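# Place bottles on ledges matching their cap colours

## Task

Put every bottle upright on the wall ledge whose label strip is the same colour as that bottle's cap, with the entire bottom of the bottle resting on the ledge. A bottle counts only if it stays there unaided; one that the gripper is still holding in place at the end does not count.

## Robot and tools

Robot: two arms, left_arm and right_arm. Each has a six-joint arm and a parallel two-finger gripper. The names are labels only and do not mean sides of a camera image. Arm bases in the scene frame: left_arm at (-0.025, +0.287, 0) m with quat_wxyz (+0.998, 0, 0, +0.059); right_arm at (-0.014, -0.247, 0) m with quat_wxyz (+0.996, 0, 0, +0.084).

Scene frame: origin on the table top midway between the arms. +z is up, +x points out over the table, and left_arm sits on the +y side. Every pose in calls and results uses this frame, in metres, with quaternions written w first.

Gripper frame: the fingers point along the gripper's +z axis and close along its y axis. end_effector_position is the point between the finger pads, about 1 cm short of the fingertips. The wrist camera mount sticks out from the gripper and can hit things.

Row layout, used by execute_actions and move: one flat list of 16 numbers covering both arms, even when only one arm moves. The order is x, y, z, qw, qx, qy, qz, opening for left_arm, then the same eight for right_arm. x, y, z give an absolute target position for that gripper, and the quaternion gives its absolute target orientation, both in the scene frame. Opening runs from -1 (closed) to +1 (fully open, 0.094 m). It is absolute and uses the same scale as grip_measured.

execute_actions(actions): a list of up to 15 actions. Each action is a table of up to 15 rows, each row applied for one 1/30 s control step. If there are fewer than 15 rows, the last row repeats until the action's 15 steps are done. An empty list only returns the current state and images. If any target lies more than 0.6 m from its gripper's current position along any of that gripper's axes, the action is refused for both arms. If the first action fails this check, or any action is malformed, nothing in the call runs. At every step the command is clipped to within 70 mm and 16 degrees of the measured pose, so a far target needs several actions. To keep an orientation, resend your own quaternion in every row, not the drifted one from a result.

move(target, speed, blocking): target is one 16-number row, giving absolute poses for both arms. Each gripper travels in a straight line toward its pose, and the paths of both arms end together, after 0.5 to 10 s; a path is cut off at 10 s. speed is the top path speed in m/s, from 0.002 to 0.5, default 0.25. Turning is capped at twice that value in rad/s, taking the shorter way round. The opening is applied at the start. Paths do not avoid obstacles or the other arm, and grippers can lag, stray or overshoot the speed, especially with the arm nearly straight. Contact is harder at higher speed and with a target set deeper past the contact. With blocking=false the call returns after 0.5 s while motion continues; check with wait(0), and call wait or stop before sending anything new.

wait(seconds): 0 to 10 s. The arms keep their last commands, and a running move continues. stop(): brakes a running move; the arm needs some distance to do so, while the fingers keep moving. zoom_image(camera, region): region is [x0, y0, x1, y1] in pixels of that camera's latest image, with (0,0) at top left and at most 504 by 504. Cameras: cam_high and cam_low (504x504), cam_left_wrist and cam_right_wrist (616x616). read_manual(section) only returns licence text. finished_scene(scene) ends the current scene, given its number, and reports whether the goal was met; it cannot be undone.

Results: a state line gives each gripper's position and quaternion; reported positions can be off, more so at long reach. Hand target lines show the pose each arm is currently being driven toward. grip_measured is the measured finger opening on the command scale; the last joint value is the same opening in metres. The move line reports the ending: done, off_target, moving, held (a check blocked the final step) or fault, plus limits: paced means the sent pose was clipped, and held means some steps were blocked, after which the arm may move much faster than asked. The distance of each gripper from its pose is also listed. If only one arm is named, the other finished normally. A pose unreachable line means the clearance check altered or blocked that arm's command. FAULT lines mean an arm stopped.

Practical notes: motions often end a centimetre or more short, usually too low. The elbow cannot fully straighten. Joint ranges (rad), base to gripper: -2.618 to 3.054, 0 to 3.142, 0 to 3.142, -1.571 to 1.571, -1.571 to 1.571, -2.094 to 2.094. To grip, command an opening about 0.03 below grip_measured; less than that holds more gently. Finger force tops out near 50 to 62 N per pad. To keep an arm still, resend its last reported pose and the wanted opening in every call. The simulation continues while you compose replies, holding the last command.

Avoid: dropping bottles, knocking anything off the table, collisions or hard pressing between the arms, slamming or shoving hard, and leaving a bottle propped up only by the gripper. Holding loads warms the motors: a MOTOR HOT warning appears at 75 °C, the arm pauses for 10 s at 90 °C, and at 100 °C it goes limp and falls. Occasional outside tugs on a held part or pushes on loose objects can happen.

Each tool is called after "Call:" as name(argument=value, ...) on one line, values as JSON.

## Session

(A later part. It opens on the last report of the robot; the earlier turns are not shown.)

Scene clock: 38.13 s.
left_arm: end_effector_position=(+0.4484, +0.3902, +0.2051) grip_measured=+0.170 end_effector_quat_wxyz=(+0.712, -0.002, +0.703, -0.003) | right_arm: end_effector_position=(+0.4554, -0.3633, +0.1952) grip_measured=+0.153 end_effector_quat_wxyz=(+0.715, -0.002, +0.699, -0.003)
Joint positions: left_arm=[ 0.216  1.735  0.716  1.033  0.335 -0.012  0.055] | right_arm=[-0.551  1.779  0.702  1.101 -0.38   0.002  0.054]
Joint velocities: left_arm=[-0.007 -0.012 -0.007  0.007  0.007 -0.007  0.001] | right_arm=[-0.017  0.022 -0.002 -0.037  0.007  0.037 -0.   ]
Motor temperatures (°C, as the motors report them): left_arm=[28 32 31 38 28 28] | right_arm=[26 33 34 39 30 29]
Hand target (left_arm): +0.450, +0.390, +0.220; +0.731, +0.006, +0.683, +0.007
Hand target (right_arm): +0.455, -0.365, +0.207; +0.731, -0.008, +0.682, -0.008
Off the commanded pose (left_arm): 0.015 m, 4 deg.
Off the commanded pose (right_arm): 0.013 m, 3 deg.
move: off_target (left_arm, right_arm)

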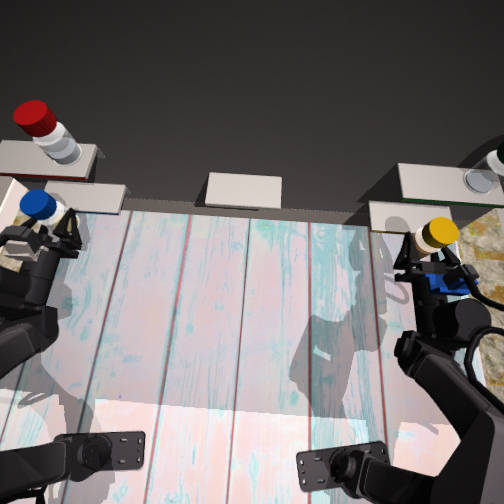

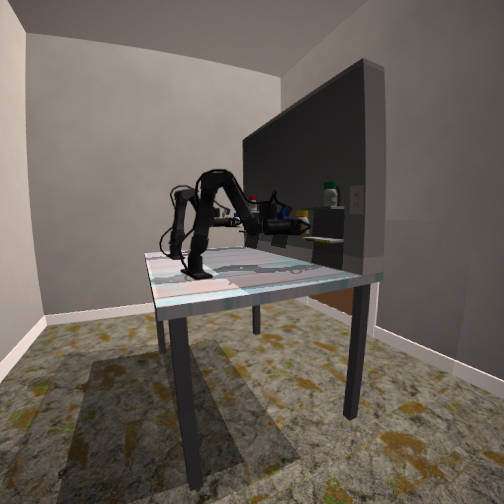

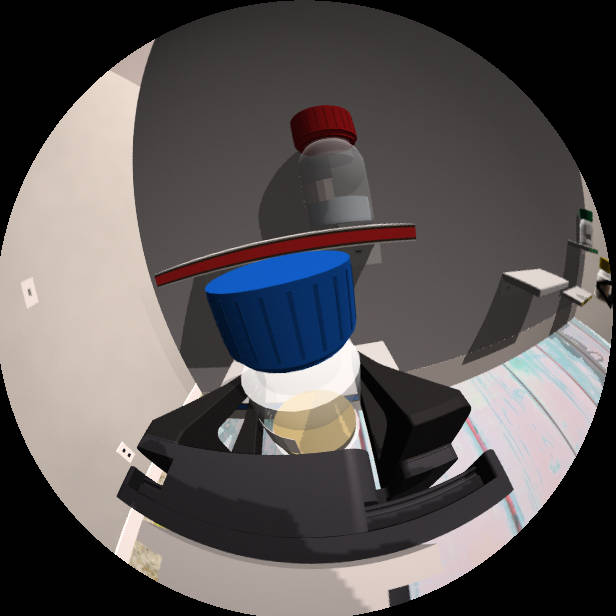

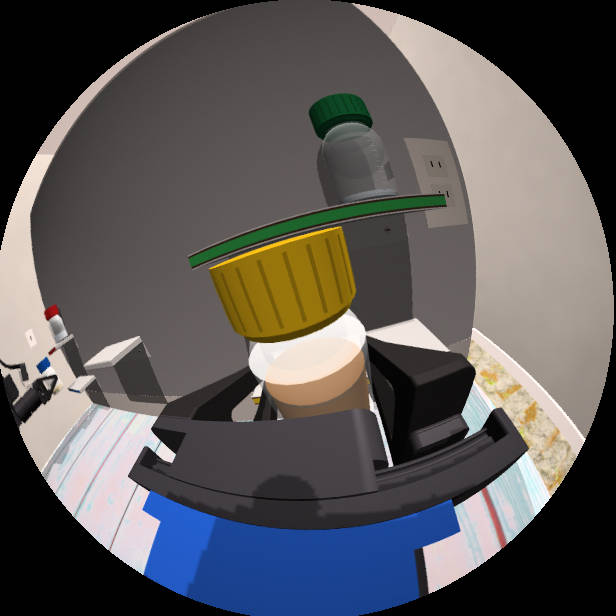

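Call:
execute_actions(actions=[[[0.454,0.39,0.219,0.731,0.006,0.682,0.006,0.13,0.457,-0.365,0.207,0.731,-0.008,0.682,-0.008,0.115],[0.456,0.39,0.218,0.731,0.006,0.682,0.006,0.13,0.459,-0.365,0.207,0.731,-0.008,0.682,-0.008,0.115],[0.459,0.39,0.218,0.731,0.006,0.682,0.006,0.13,0.461,-0.365,0.207,0.731,-0.008,0.682,-0.008,0.115],[0.462,0.39,0.218,0.731,0.006,0.682,0.006,0.13,0.464,-0.365,0.207,0.731,-0.008,0.682,-0.008,0.115],[0.465,0.39,0.218,0.731,0.006,0.682,0.006,0.13,0.467,-0.365,0.207,0.731,-0.008,0.682,-0.008,0.115],[0.468,0.39,0.218,0.731,0.006,0.682,0.006,0.13,0.47,-0.365,0.207,0.731,-0.008,0.682,-0.008,0.115],[0.471,0.39,0.218,0.731,0.006,0.682,0.006,0.13,0.473,-0.365,0.207,0.731,-0.008,0.682,-0.008,0.115],[0.474,0.39,0.218,0.731,0.006,0.682,0.006,0.13,0.476,-0.365,0.207,0.731,-0.008,0.682,-0.008,0.115],[0.477,0.39,0.218,0.731,0.006,0.682,0.006,0.13,0.479,-0.365,0.207,0.731,-0.008,0.682,-0.008,0.115],[0.48,0.39,0.218,0.731,0.006,0.682,0.006,0.13,0.482,-0.365,0.207,0.731,-0.008,0.682,-0.008,0.115],[0.483,0.39,0.218,0.731,0.006,0.682,0.006,0.13,0.485,-0.365,0.207,0.731,-0.008,0.682,-0.008,0.115]]])

Scene clock: 38.97 s.
left_arm: end_effector_position=(+0.4747, +0.3891, +0.1937) grip_measured=+0.170 end_effector_quat_wxyz=(+0.707, -0.003, +0.707, -0.005) | right_arm: end_effector_position=(+0.4755, -0.3628, +0.1822) grip_measured=+0.153 end_effector_quat_wxyz=(+0.708, -0.001, +0.706, +0.002)
Joint positions: left_arm=[ 0.188  1.84   0.808  1.032  0.31  -0.011  0.055] | right_arm=[-0.531  1.864  0.772  1.095 -0.368  0.002  0.054]
Joint velocities: left_arm=[ 0.002  0.017  0.066  0.022 -0.051 -0.022  0.   ] | right_arm=[ 0.002 -0.002  0.056 -0.051  0.022  0.007  0.   ]
Motor temperatures (°C, as the motors report them): left_arm=[28 32 31 38 28 28] | right_arm=[26 33 34 39 30 29]
Hand target (left_arm): +0.481, +0.389, +0.218; +0.731, +0.006, +0.682, +0.006
Hand target (right_arm): +0.483, -0.364, +0.207; +0.731, -0.008, +0.682, -0.008
Off the commanded pose (left_arm): 0.026 m, 4 deg.
Off the commanded pose (right_arm): 0.027 m, 4 deg.

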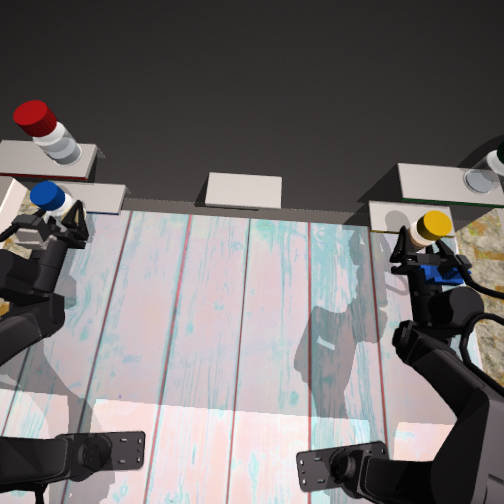

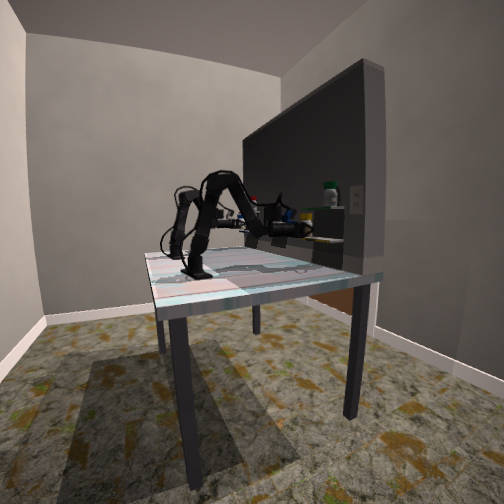

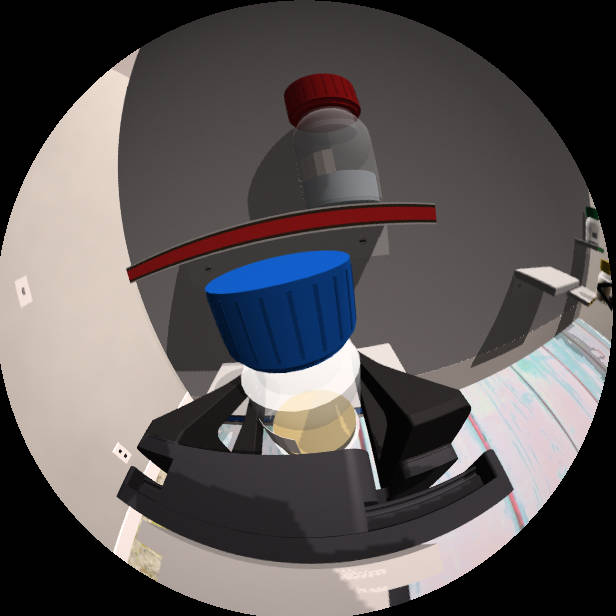

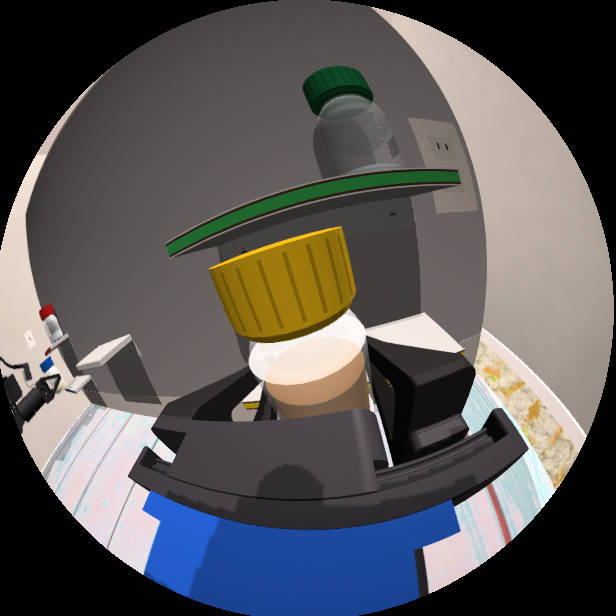

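Call:
execute_actions(actions=[[[0.485,0.39,0.219,0.731,0.006,0.682,0.006,0.13,0.486,-0.365,0.21,0.732,-0.008,0.681,-0.008,0.115],[0.488,0.39,0.22,0.731,0.006,0.682,0.006,0.13,0.488,-0.365,0.213,0.733,-0.008,0.68,-0.008,0.115],[0.491,0.39,0.22,0.731,0.006,0.682,0.006,0.13,0.491,-0.365,0.215,0.733,-0.008,0.68,-0.008,0.115],[0.494,0.39,0.22,0.731,0.006,0.682,0.006,0.13,0.494,-0.365,0.215,0.733,-0.008,0.68,-0.008,0.115],[0.497,0.39,0.22,0.731,0.006,0.682,0.006,0.13,0.497,-0.365,0.215,0.733,-0.008,0.68,-0.008,0.115],[0.5,0.39,0.22,0.731,0.006,0.682,0.006,0.13,0.5,-0.365,0.215,0.733,-0.008,0.68,-0.008,0.115],[0.503,0.39,0.22,0.731,0.006,0.682,0.006,0.13,0.503,-0.365,0.215,0.733,-0.008,0.68,-0.008,0.115],[0.506,0.39,0.22,0.731,0.006,0.682,0.006,0.13,0.506,-0.365,0.215,0.733,-0.008,0.68,-0.008,0.115],[0.509,0.39,0.22,0.731,0.006,0.682,0.006,0.13,0.509,-0.365,0.215,0.733,-0.008,0.68,-0.008,0.115],[0.512,0.39,0.22,0.731,0.006,0.682,0.006,0.13,0.512,-0.365,0.215,0.733,-0.008,0.68,-0.008,0.115],[0.515,0.39,0.22,0.731,0.006,0.682,0.006,0.13,0.515,-0.365,0.215,0.733,-0.008,0.68,-0.008,0.115],[0.518,0.39,0.22,0.731,0.006,0.682,0.006,0.13,0.518,-0.365,0.215,0.733,-0.008,0.68,-0.008,0.115],[0.521,0.39,0.22,0.731,0.006,0.682,0.006,0.13,0.521,-0.365,0.215,0.733,-0.008,0.68,-0.008,0.115],[0.524,0.39,0.22,0.731,0.006,0.682,0.006,0.13,0.524,-0.365,0.215,0.733,-0.008,0.68,-0.008,0.115],[0.527,0.39,0.22,0.731,0.006,0.682,0.006,0.13,0.527,-0.365,0.215,0.733,-0.008,0.68,-0.008,0.115]],[[0.53,0.39,0.22,0.731,0.006,0.682,0.006,0.13,0.53,-0.365,0.215,0.733,-0.008,0.68,-0.008,0.115],[0.533,0.39,0.22,0.731,0.006,0.682,0.006,0.13,0.533,-0.365,0.215,0.733,-0.008,0.68,-0.008,0.115],[0.536,0.39,0.22,0.731,0.006,0.682,0.006,0.13,0.536,-0.365,0.215,0.733,-0.008,0.68,-0.008,0.115],[0.539,0.39,0.22,0.731,0.006,0.682,0.006,0.13,0.539,-0.365,0.215,0.733,-0.008,0.68,-0.008,0.115],[0.542,0.39,0.22,0.731,0.006,0.682,0.006,0.13,0.542,-0.365,0.215,0.733,-0.008,0.68,-0.008,0.115],[0.545,0.39,0.22,0.731,0.006,0.682,0.006,0.13,0.545,-0.365,0.215,0.733,-0.008,0.68,-0.008,0.115],[0.548,0.39,0.22,0.731,0.006,0.682,0.006,0.13,0.548,-0.365,0.215,0.733,-0.008,0.68,-0.008,0.115],[0.55,0.39,0.22,0.731,0.006,0.682,0.006,0.13,0.551,-0.365,0.215,0.733,-0.008,0.68,-0.008,0.115],[0.55,0.39,0.22,0.731,0.006,0.682,0.006,0.13,0.553,-0.365,0.215,0.733,-0.008,0.68,-0.008,0.115],[0.55,0.39,0.22,0.731,0.006,0.682,0.006,0.13,0.553,-0.365,0.215,0.733,-0.008,0.68,-0.008,0.115],[0.55,0.39,0.219,0.731,0.006,0.682,0.006,0.13,0.553,-0.365,0.214,0.733,-0.008,0.68,-0.008,0.115],[0.55,0.39,0.218,0.731,0.006,0.682,0.006,0.13,0.553,-0.365,0.213,0.732,-0.008,0.681,-0.008,0.115],[0.55,0.39,0.217,0.731,0.006,0.682,0.006,0.13,0.553,-0.365,0.212,0.732,-0.008,0.681,-0.008,0.115],[0.55,0.39,0.216,0.731,0.006,0.682,0.006,0.13,0.553,-0.365,0.211,0.731,-0.008,0.682,-0.008,0.115],[0.55,0.39,0.215,0.731,0.006,0.682,0.006,0.13,0.553,-0.365,0.21,0.731,-0.008,0.682,-0.008,0.115]]])

Scene clock: 40.77 s.
left_arm: end_effector_position=(+0.5431, +0.3912, +0.1915) grip_measured=+0.170 end_effector_quat_wxyz=(+0.707, -0.002, +0.707, -0.003) | right_arm: end_effector_position=(+0.5449, -0.3641, +0.1889) grip_measured=+0.153 end_effector_quat_wxyz=(+0.712, -0.002, +0.702, +0.001)
Joint positions: left_arm=[ 0.141  2.043  1.106  0.937  0.259 -0.007  0.055] | right_arm=[-0.472  2.045  1.076  0.983 -0.308  0.002  0.054]
Joint velocities: left_arm=[ 0.007  0.051 -0.002  0.037 -0.037 -0.022 -0.   ] | right_arm=[-0.007  0.051  0.002 -0.11   0.007 -0.066  0.   ]
Motor temperatures (°C, as the motors report them): left_arm=[28 32 31 38 28 28] | right_arm=[26 33 34 39 30 29]
Hand target (left_arm): +0.549, +0.390, +0.215; +0.731, +0.006, +0.682, +0.006
Hand target (right_arm): +0.552, -0.364, +0.210; +0.731, -0.008, +0.682, -0.008
Off the commanded pose (left_arm): 0.025 m, 4 deg.
Off the commanded pose (right_arm): 0.023 m, 3 deg.

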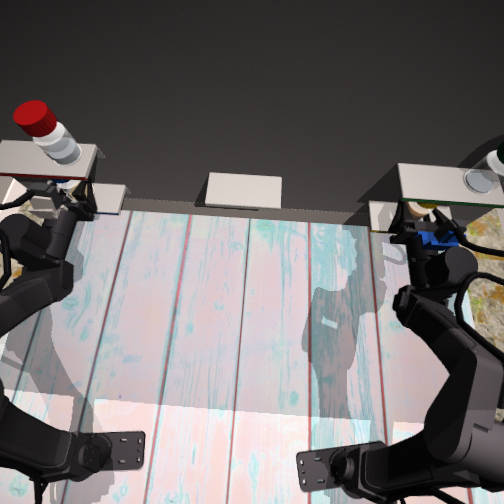

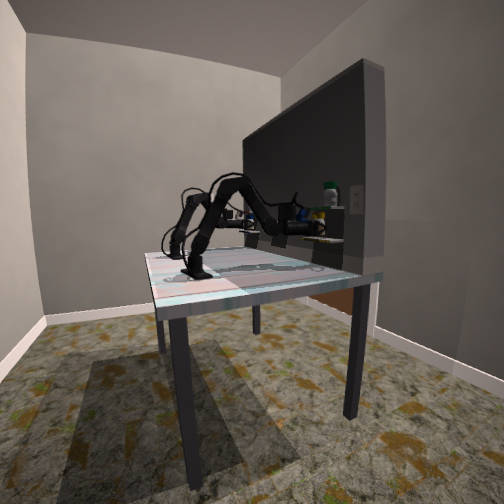

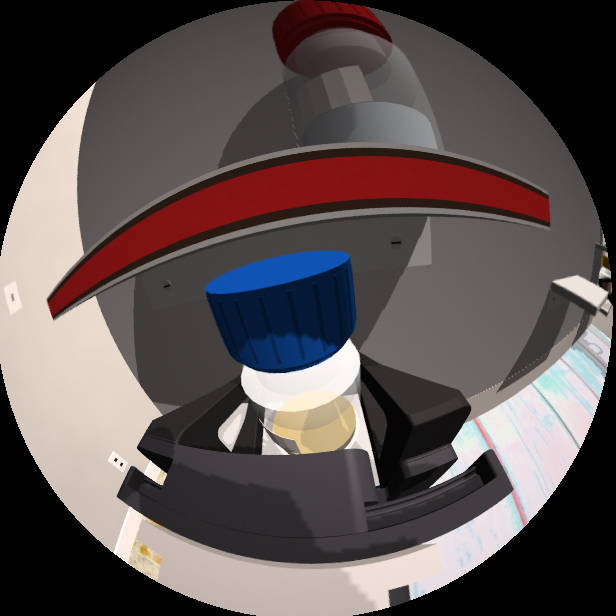

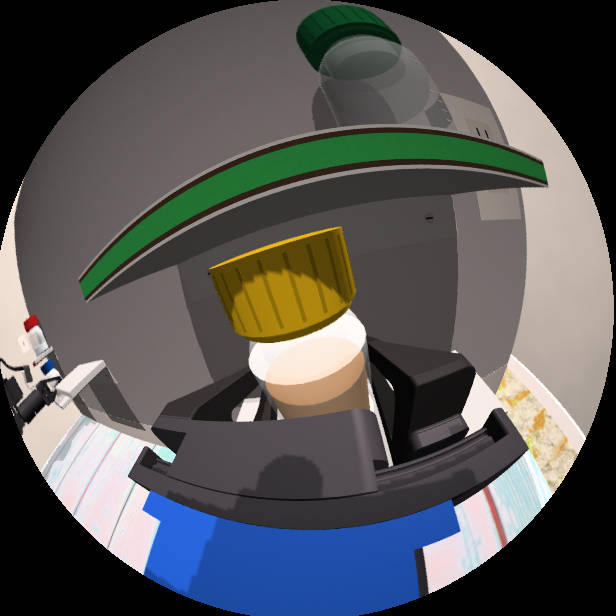

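Call:
execute_actions(actions=[[[0.549,0.39,0.213,0.73,0.006,0.683,0.006,0.13,0.552,-0.365,0.208,0.73,-0.008,0.683,-0.008,0.115],[0.549,0.39,0.211,0.729,0.006,0.684,0.006,0.13,0.552,-0.365,0.206,0.729,-0.008,0.684,-0.008,0.115],[0.549,0.39,0.209,0.728,0.005,0.685,0.005,0.13,0.552,-0.365,0.204,0.728,-0.007,0.685,-0.007,0.115],[0.549,0.39,0.207,0.727,0.005,0.686,0.005,0.13,0.552,-0.365,0.202,0.727,-0.007,0.686,-0.007,0.115],[0.549,0.39,0.205,0.726,0.005,0.687,0.005,0.13,0.552,-0.365,0.2,0.726,-0.006,0.687,-0.006,0.115],[0.549,0.39,0.203,0.725,0.004,0.688,0.004,0.13,0.552,-0.365,0.198,0.725,-0.006,0.688,-0.006,0.115],[0.549,0.39,0.201,0.724,0.004,0.69,0.004,0.13,0.552,-0.365,0.196,0.724,-0.005,0.69,-0.005,0.115],[0.549,0.39,0.199,0.722,0.003,0.692,0.003,0.13,0.552,-0.365,0.194,0.722,-0.005,0.692,-0.005,0.115],[0.549,0.39,0.197,0.72,0.003,0.694,0.003,0.13,0.552,-0.365,0.192,0.72,-0.004,0.694,-0.004,0.115],[0.549,0.39,0.195,0.718,0.002,0.696,0.002,0.13,0.552,-0.365,0.19,0.718,-0.003,0.696,-0.003,0.115],[0.549,0.39,0.193,0.716,0.002,0.698,0.002,0.13,0.551,-0.365,0.1875,0.716,-0.003,0.698,-0.003,0.115],[0.549,0.39,0.191,0.714,0.001,0.70,0.001,0.13,0.551,-0.365,0.185,0.714,-0.002,0.70,-0.002,0.115],[0.548,0.39,0.189,0.713,0.001,0.701,0.001,0.13,0.55,-0.365,0.1825,0.712,-0.001,0.702,-0.001,0.115],[0.548,0.39,0.187,0.712,0,0.702,0,0.13,0.55,-0.365,0.18,0.71,0,0.704,0,0.115],[0.548,0.39,0.185,0.711,0,0.703,0,0.13,0.55,-0.365,0.178,0.709,0,0.705,0,0.115]]])

Call:
wait(seconds=0.2)

Scene clock: 41.60 s.
left_arm: end_effector_position=(+0.5447, +0.3919, +0.1805) grip_measured=+0.170 end_effector_quat_wxyz=(+0.702, -0.004, +0.712, -0.003) | right_arm: end_effector_position=(+0.5464, -0.3651, +0.1756) grip_measured=+0.153 end_effector_quat_wxyz=(+0.703, +0.001, +0.711, +0.003)
Joint positions: left_arm=[ 0.141  2.068  1.106  0.949  0.257 -0.006  0.055] | right_arm=[-0.472  2.068  1.076  0.982 -0.305  0.002  0.054]
Joint velocities: left_arm=[ 0.002  0.027  0.002  0.095 -0.125  0.022 -0.001] | right_arm=[-0.022  0.012 -0.012  0.007 -0.066 -0.066 -0.001]
Motor temperatures (°C, as the motors report them): left_arm=[28 32 31 38 28 28] | right_arm=[26 33 34 39 30 29]
Hand target (left_arm): +0.548, +0.390, +0.185; +0.711, -0.000, +0.703, -0.000
Hand target (right_arm): +0.550, -0.365, +0.178; +0.709, -0.000, +0.705, +0.000
Off the commanded pose (left_arm): 0.006 m, 1 deg.
Off the commanded pose (right_arm): 0.004 m, 1 deg.

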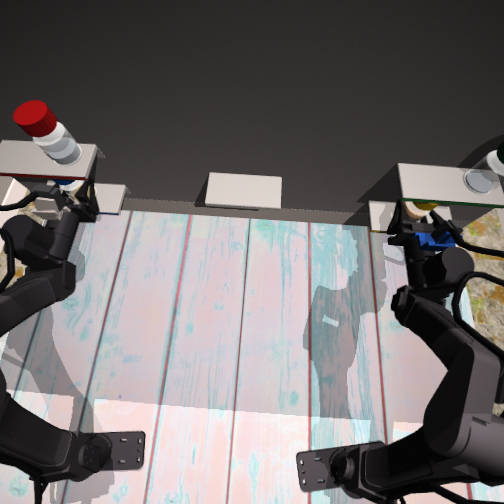

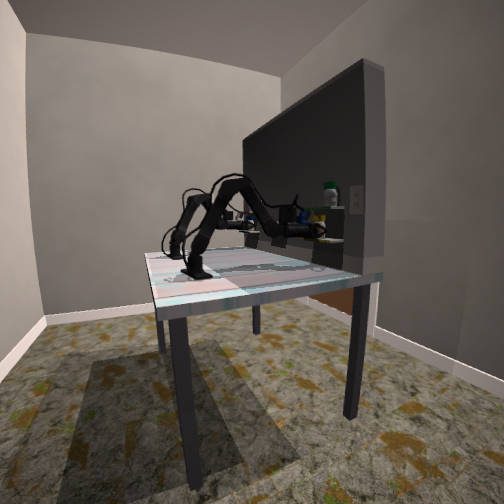

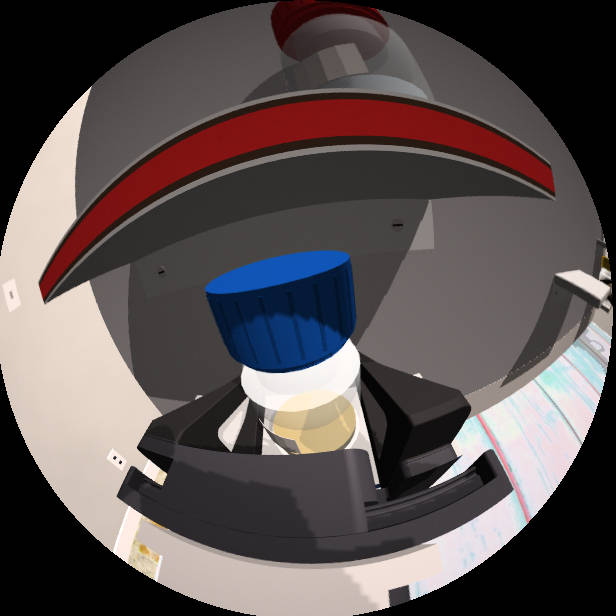

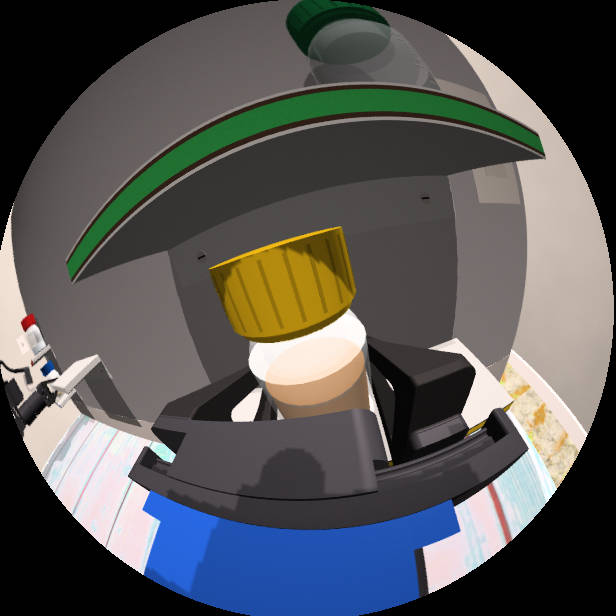

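Scene clock: 41.80 s.
left_arm: end_effector_position=(+0.5449, +0.3919, +0.1807) grip_measured=+0.170 end_effector_quat_wxyz=(+0.704, -0.003, +0.710, -0.002) | right_arm: end_effector_position=(+0.5465, -0.3651, +0.1759) grip_measured=+0.153 end_effector_quat_wxyz=(+0.705, +0.001, +0.710, +0.002)
Joint positions: left_arm=[ 0.141  2.071  1.106  0.956  0.257 -0.006  0.055] | right_arm=[-0.472  2.07   1.076  0.987 -0.305  0.002  0.054]
Joint velocities: left_arm=[-0.007  0.012 -0.012  0.007  0.007 -0.022  0.001] | right_arm=[-0.007  0.002 -0.002  0.022  0.022 -0.022 -0.001]
Motor temperatures (°C, as the motors report them): left_arm=[28 32 31 38 28 28] | right_arm=[26 33 34 39 30 29]
Hand target (left_arm): +0.548, +0.390, +0.185; +0.711, +0.000, +0.703, +0.000
Hand target (right_arm): +0.550, -0.365, +0.178; +0.709, -0.000, +0.705, +0.000
Off the commanded pose (left_arm): 0.006 m, 1 deg.
Off the commanded pose (right_arm): 0.004 m, 1 deg.
wait: 0.20 s; at rest by 0.17 s

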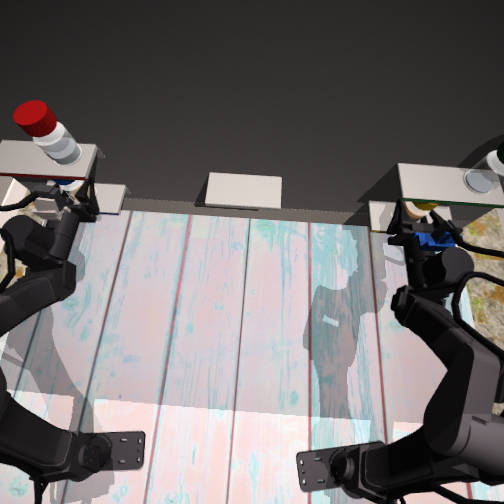

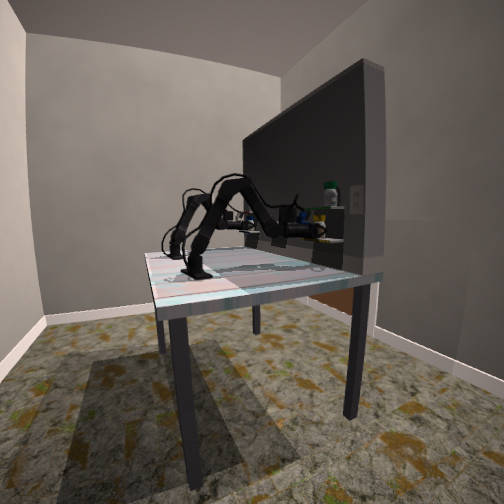

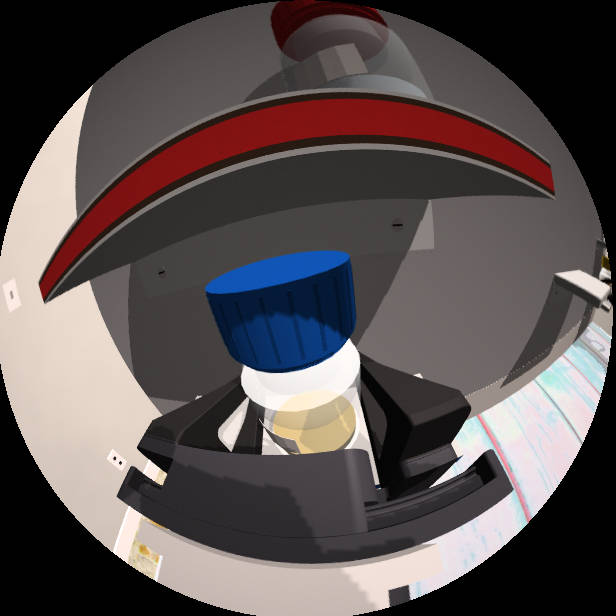

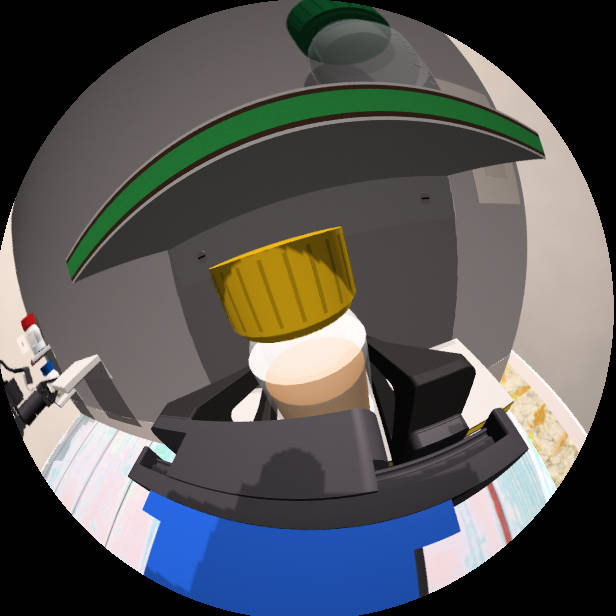

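Call:
execute_actions(actions=[[[0.548,0.391,0.185,0.711,0,0.703,0,0.4,0.55,-0.365,0.178,0.709,0,0.705,0,0.4],[0.548,0.391,0.185,0.711,0,0.703,0,1,0.55,-0.365,0.178,0.709,0,0.705,0,1],[0.548,0.391,0.185,0.711,0,0.703,0,1,0.55,-0.365,0.178,0.709,0,0.705,0,1],[0.548,0.391,0.185,0.711,0,0.703,0,1,0.55,-0.365,0.178,0.709,0,0.705,0,1],[0.547,0.391,0.186,0.711,0,0.703,0,1,0.549,-0.365,0.179,0.709,0,0.705,0,1],[0.546,0.391,0.187,0.711,0,0.703,0,1,0.548,-0.365,0.18,0.709,0,0.705,0,1],[0.544,0.391,0.188,0.711,0,0.703,0,1,0.546,-0.365,0.181,0.709,0,0.705,0,1],[0.541,0.391,0.189,0.711,0,0.703,0,1,0.543,-0.365,0.182,0.709,0,0.705,0,1],[0.537,0.391,0.19,0.711,0,0.703,0,1,0.539,-0.365,0.182,0.709,0,0.705,0,1],[0.532,0.391,0.191,0.711,0,0.703,0,1,0.534,-0.365,0.182,0.709,0,0.705,0,1],[0.527,0.391,0.192,0.711,0,0.703,0,1,0.529,-0.365,0.182,0.709,0,0.705,0,1],[0.522,0.391,0.192,0.711,0,0.703,0,1,0.524,-0.365,0.182,0.709,0,0.705,0,1],[0.517,0.391,0.192,0.711,0,0.703,0,1,0.519,-0.365,0.182,0.709,0,0.705,0,1],[0.512,0.391,0.192,0.711,0,0.703,0,1,0.514,-0.365,0.182,0.709,0,0.705,0,1],[0.507,0.391,0.192,0.711,0,0.703,0,1,0.509,-0.365,0.182,0.709,0,0.705,0,1]],[[0.502,0.391,0.192,0.711,0,0.703,0,1,0.504,-0.365,0.182,0.709,0,0.705,0,1],[0.497,0.391,0.192,0.711,0,0.703,0,1,0.499,-0.365,0.182,0.709,0,0.705,0,1],[0.492,0.391,0.192,0.711,0,0.703,0,1,0.494,-0.365,0.182,0.709,0,0.705,0,1],[0.487,0.391,0.192,0.711,0,0.703,0,1,0.489,-0.365,0.182,0.709,0,0.705,0,1],[0.482,0.391,0.192,0.711,0,0.703,0,1,0.484,-0.365,0.182,0.709,0,0.705,0,1],[0.477,0.391,0.192,0.711,0,0.703,0,1,0.479,-0.365,0.182,0.709,0,0.705,0,1],[0.472,0.391,0.192,0.711,0,0.703,0,1,0.474,-0.365,0.182,0.709,0,0.705,0,1],[0.467,0.391,0.192,0.711,0,0.703,0,1,0.469,-0.365,0.182,0.709,0,0.705,0,1],[0.463,0.391,0.192,0.711,0,0.703,0,1,0.465,-0.365,0.182,0.709,0,0.705,0,1],[0.46,0.391,0.192,0.711,0,0.703,0,1,0.462,-0.365,0.182,0.709,0,0.705,0,1]]])

Call:
zoom_image(camera="cam_high", region=[344, 120, 504, 260])

Scene clock: 43.27 s.
left_arm: end_effector_position=(+0.4653, +0.3916, +0.1793) grip_measured=+1.000 end_effector_quat_wxyz=(+0.699, -0.007, +0.715, -0.002) | right_arm: end_effector_position=(+0.4685, -0.3682, +0.1840) grip_measured=+1.000 end_effector_quat_wxyz=(+0.711, +0.003, +0.704, -0.004)
Joint positions: left_arm=[ 0.198  1.842  0.76   1.06   0.308 -0.006  0.094] | right_arm=[-0.546  1.848  0.748  1.111 -0.366  0.002  0.094]
Joint velocities: left_arm=[-0.007 -0.012 -0.012 -0.007  0.022  0.007  0.   ] | right_arm=[-0.007  0.002  0.012 -0.022 -0.081  0.007  0.   ]
Motor temperatures (°C, as the motors report them): left_arm=[28 32 31 38 28 28] | right_arm=[26 33 34 39 30 29]
Hand target (left_arm): +0.460, +0.391, +0.192; +0.711, -0.000, +0.703, +0.001
Hand target (right_arm): +0.462, -0.366, +0.182; +0.709, +0.000, +0.705, +0.000
Off the commanded pose (left_arm): 0.014 m, 2 deg.
Off the commanded pose (right_arm): 0.008 m, 1 deg.

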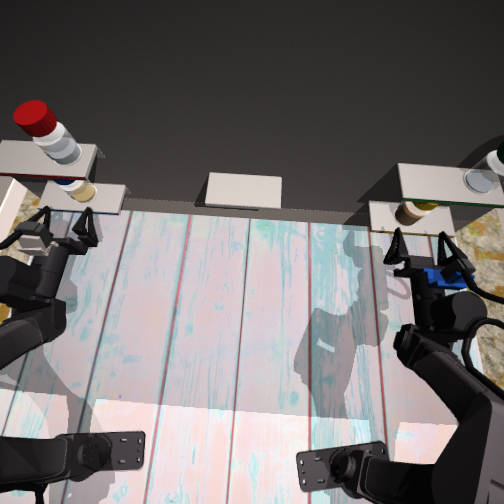

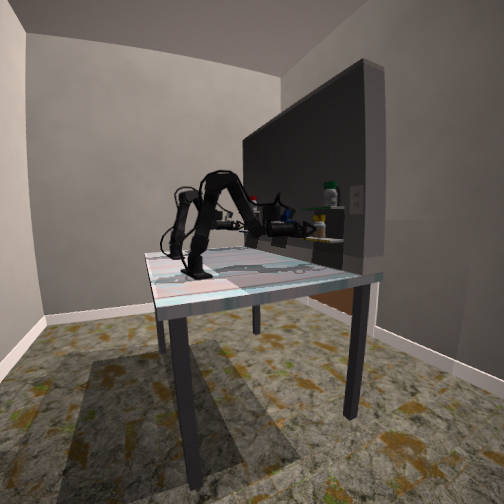

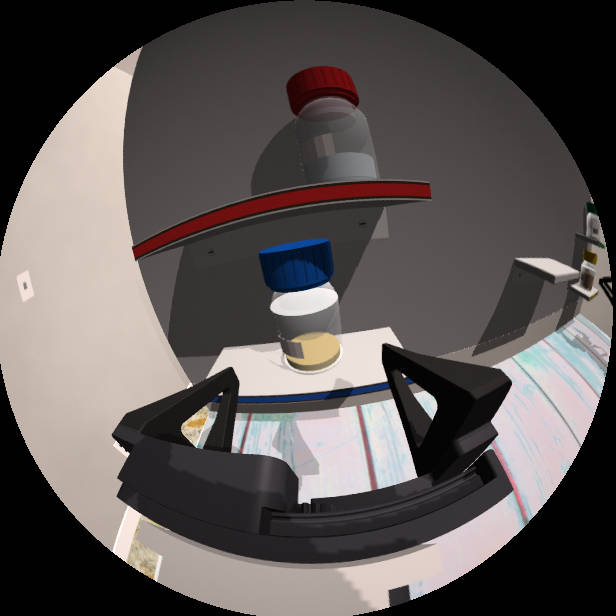

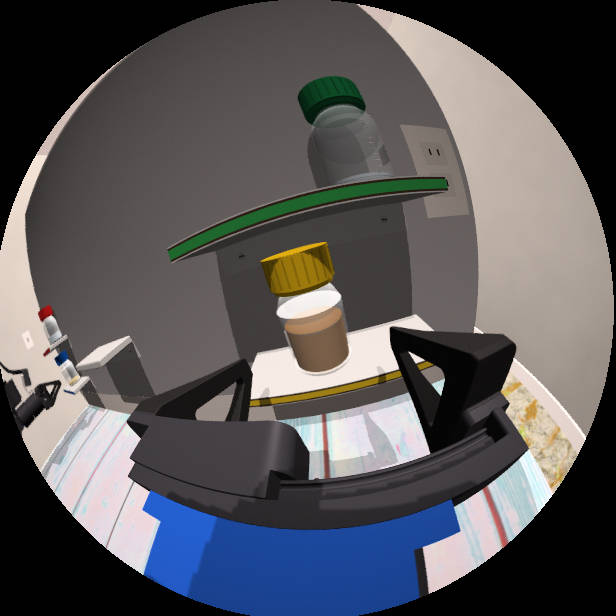

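Region (344, 120, 504, 260) of cam_high's 504x504 image, scaled by 3.150, with more detail than that image has; it fills the top 441 rows of this view, and the rest is white.

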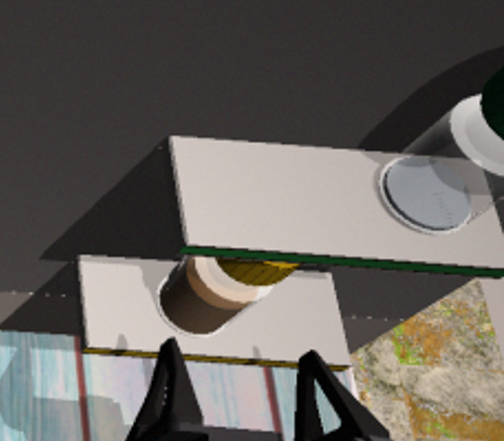

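Call:
finished_scene(scene=2)

The scene is finished: the task was done.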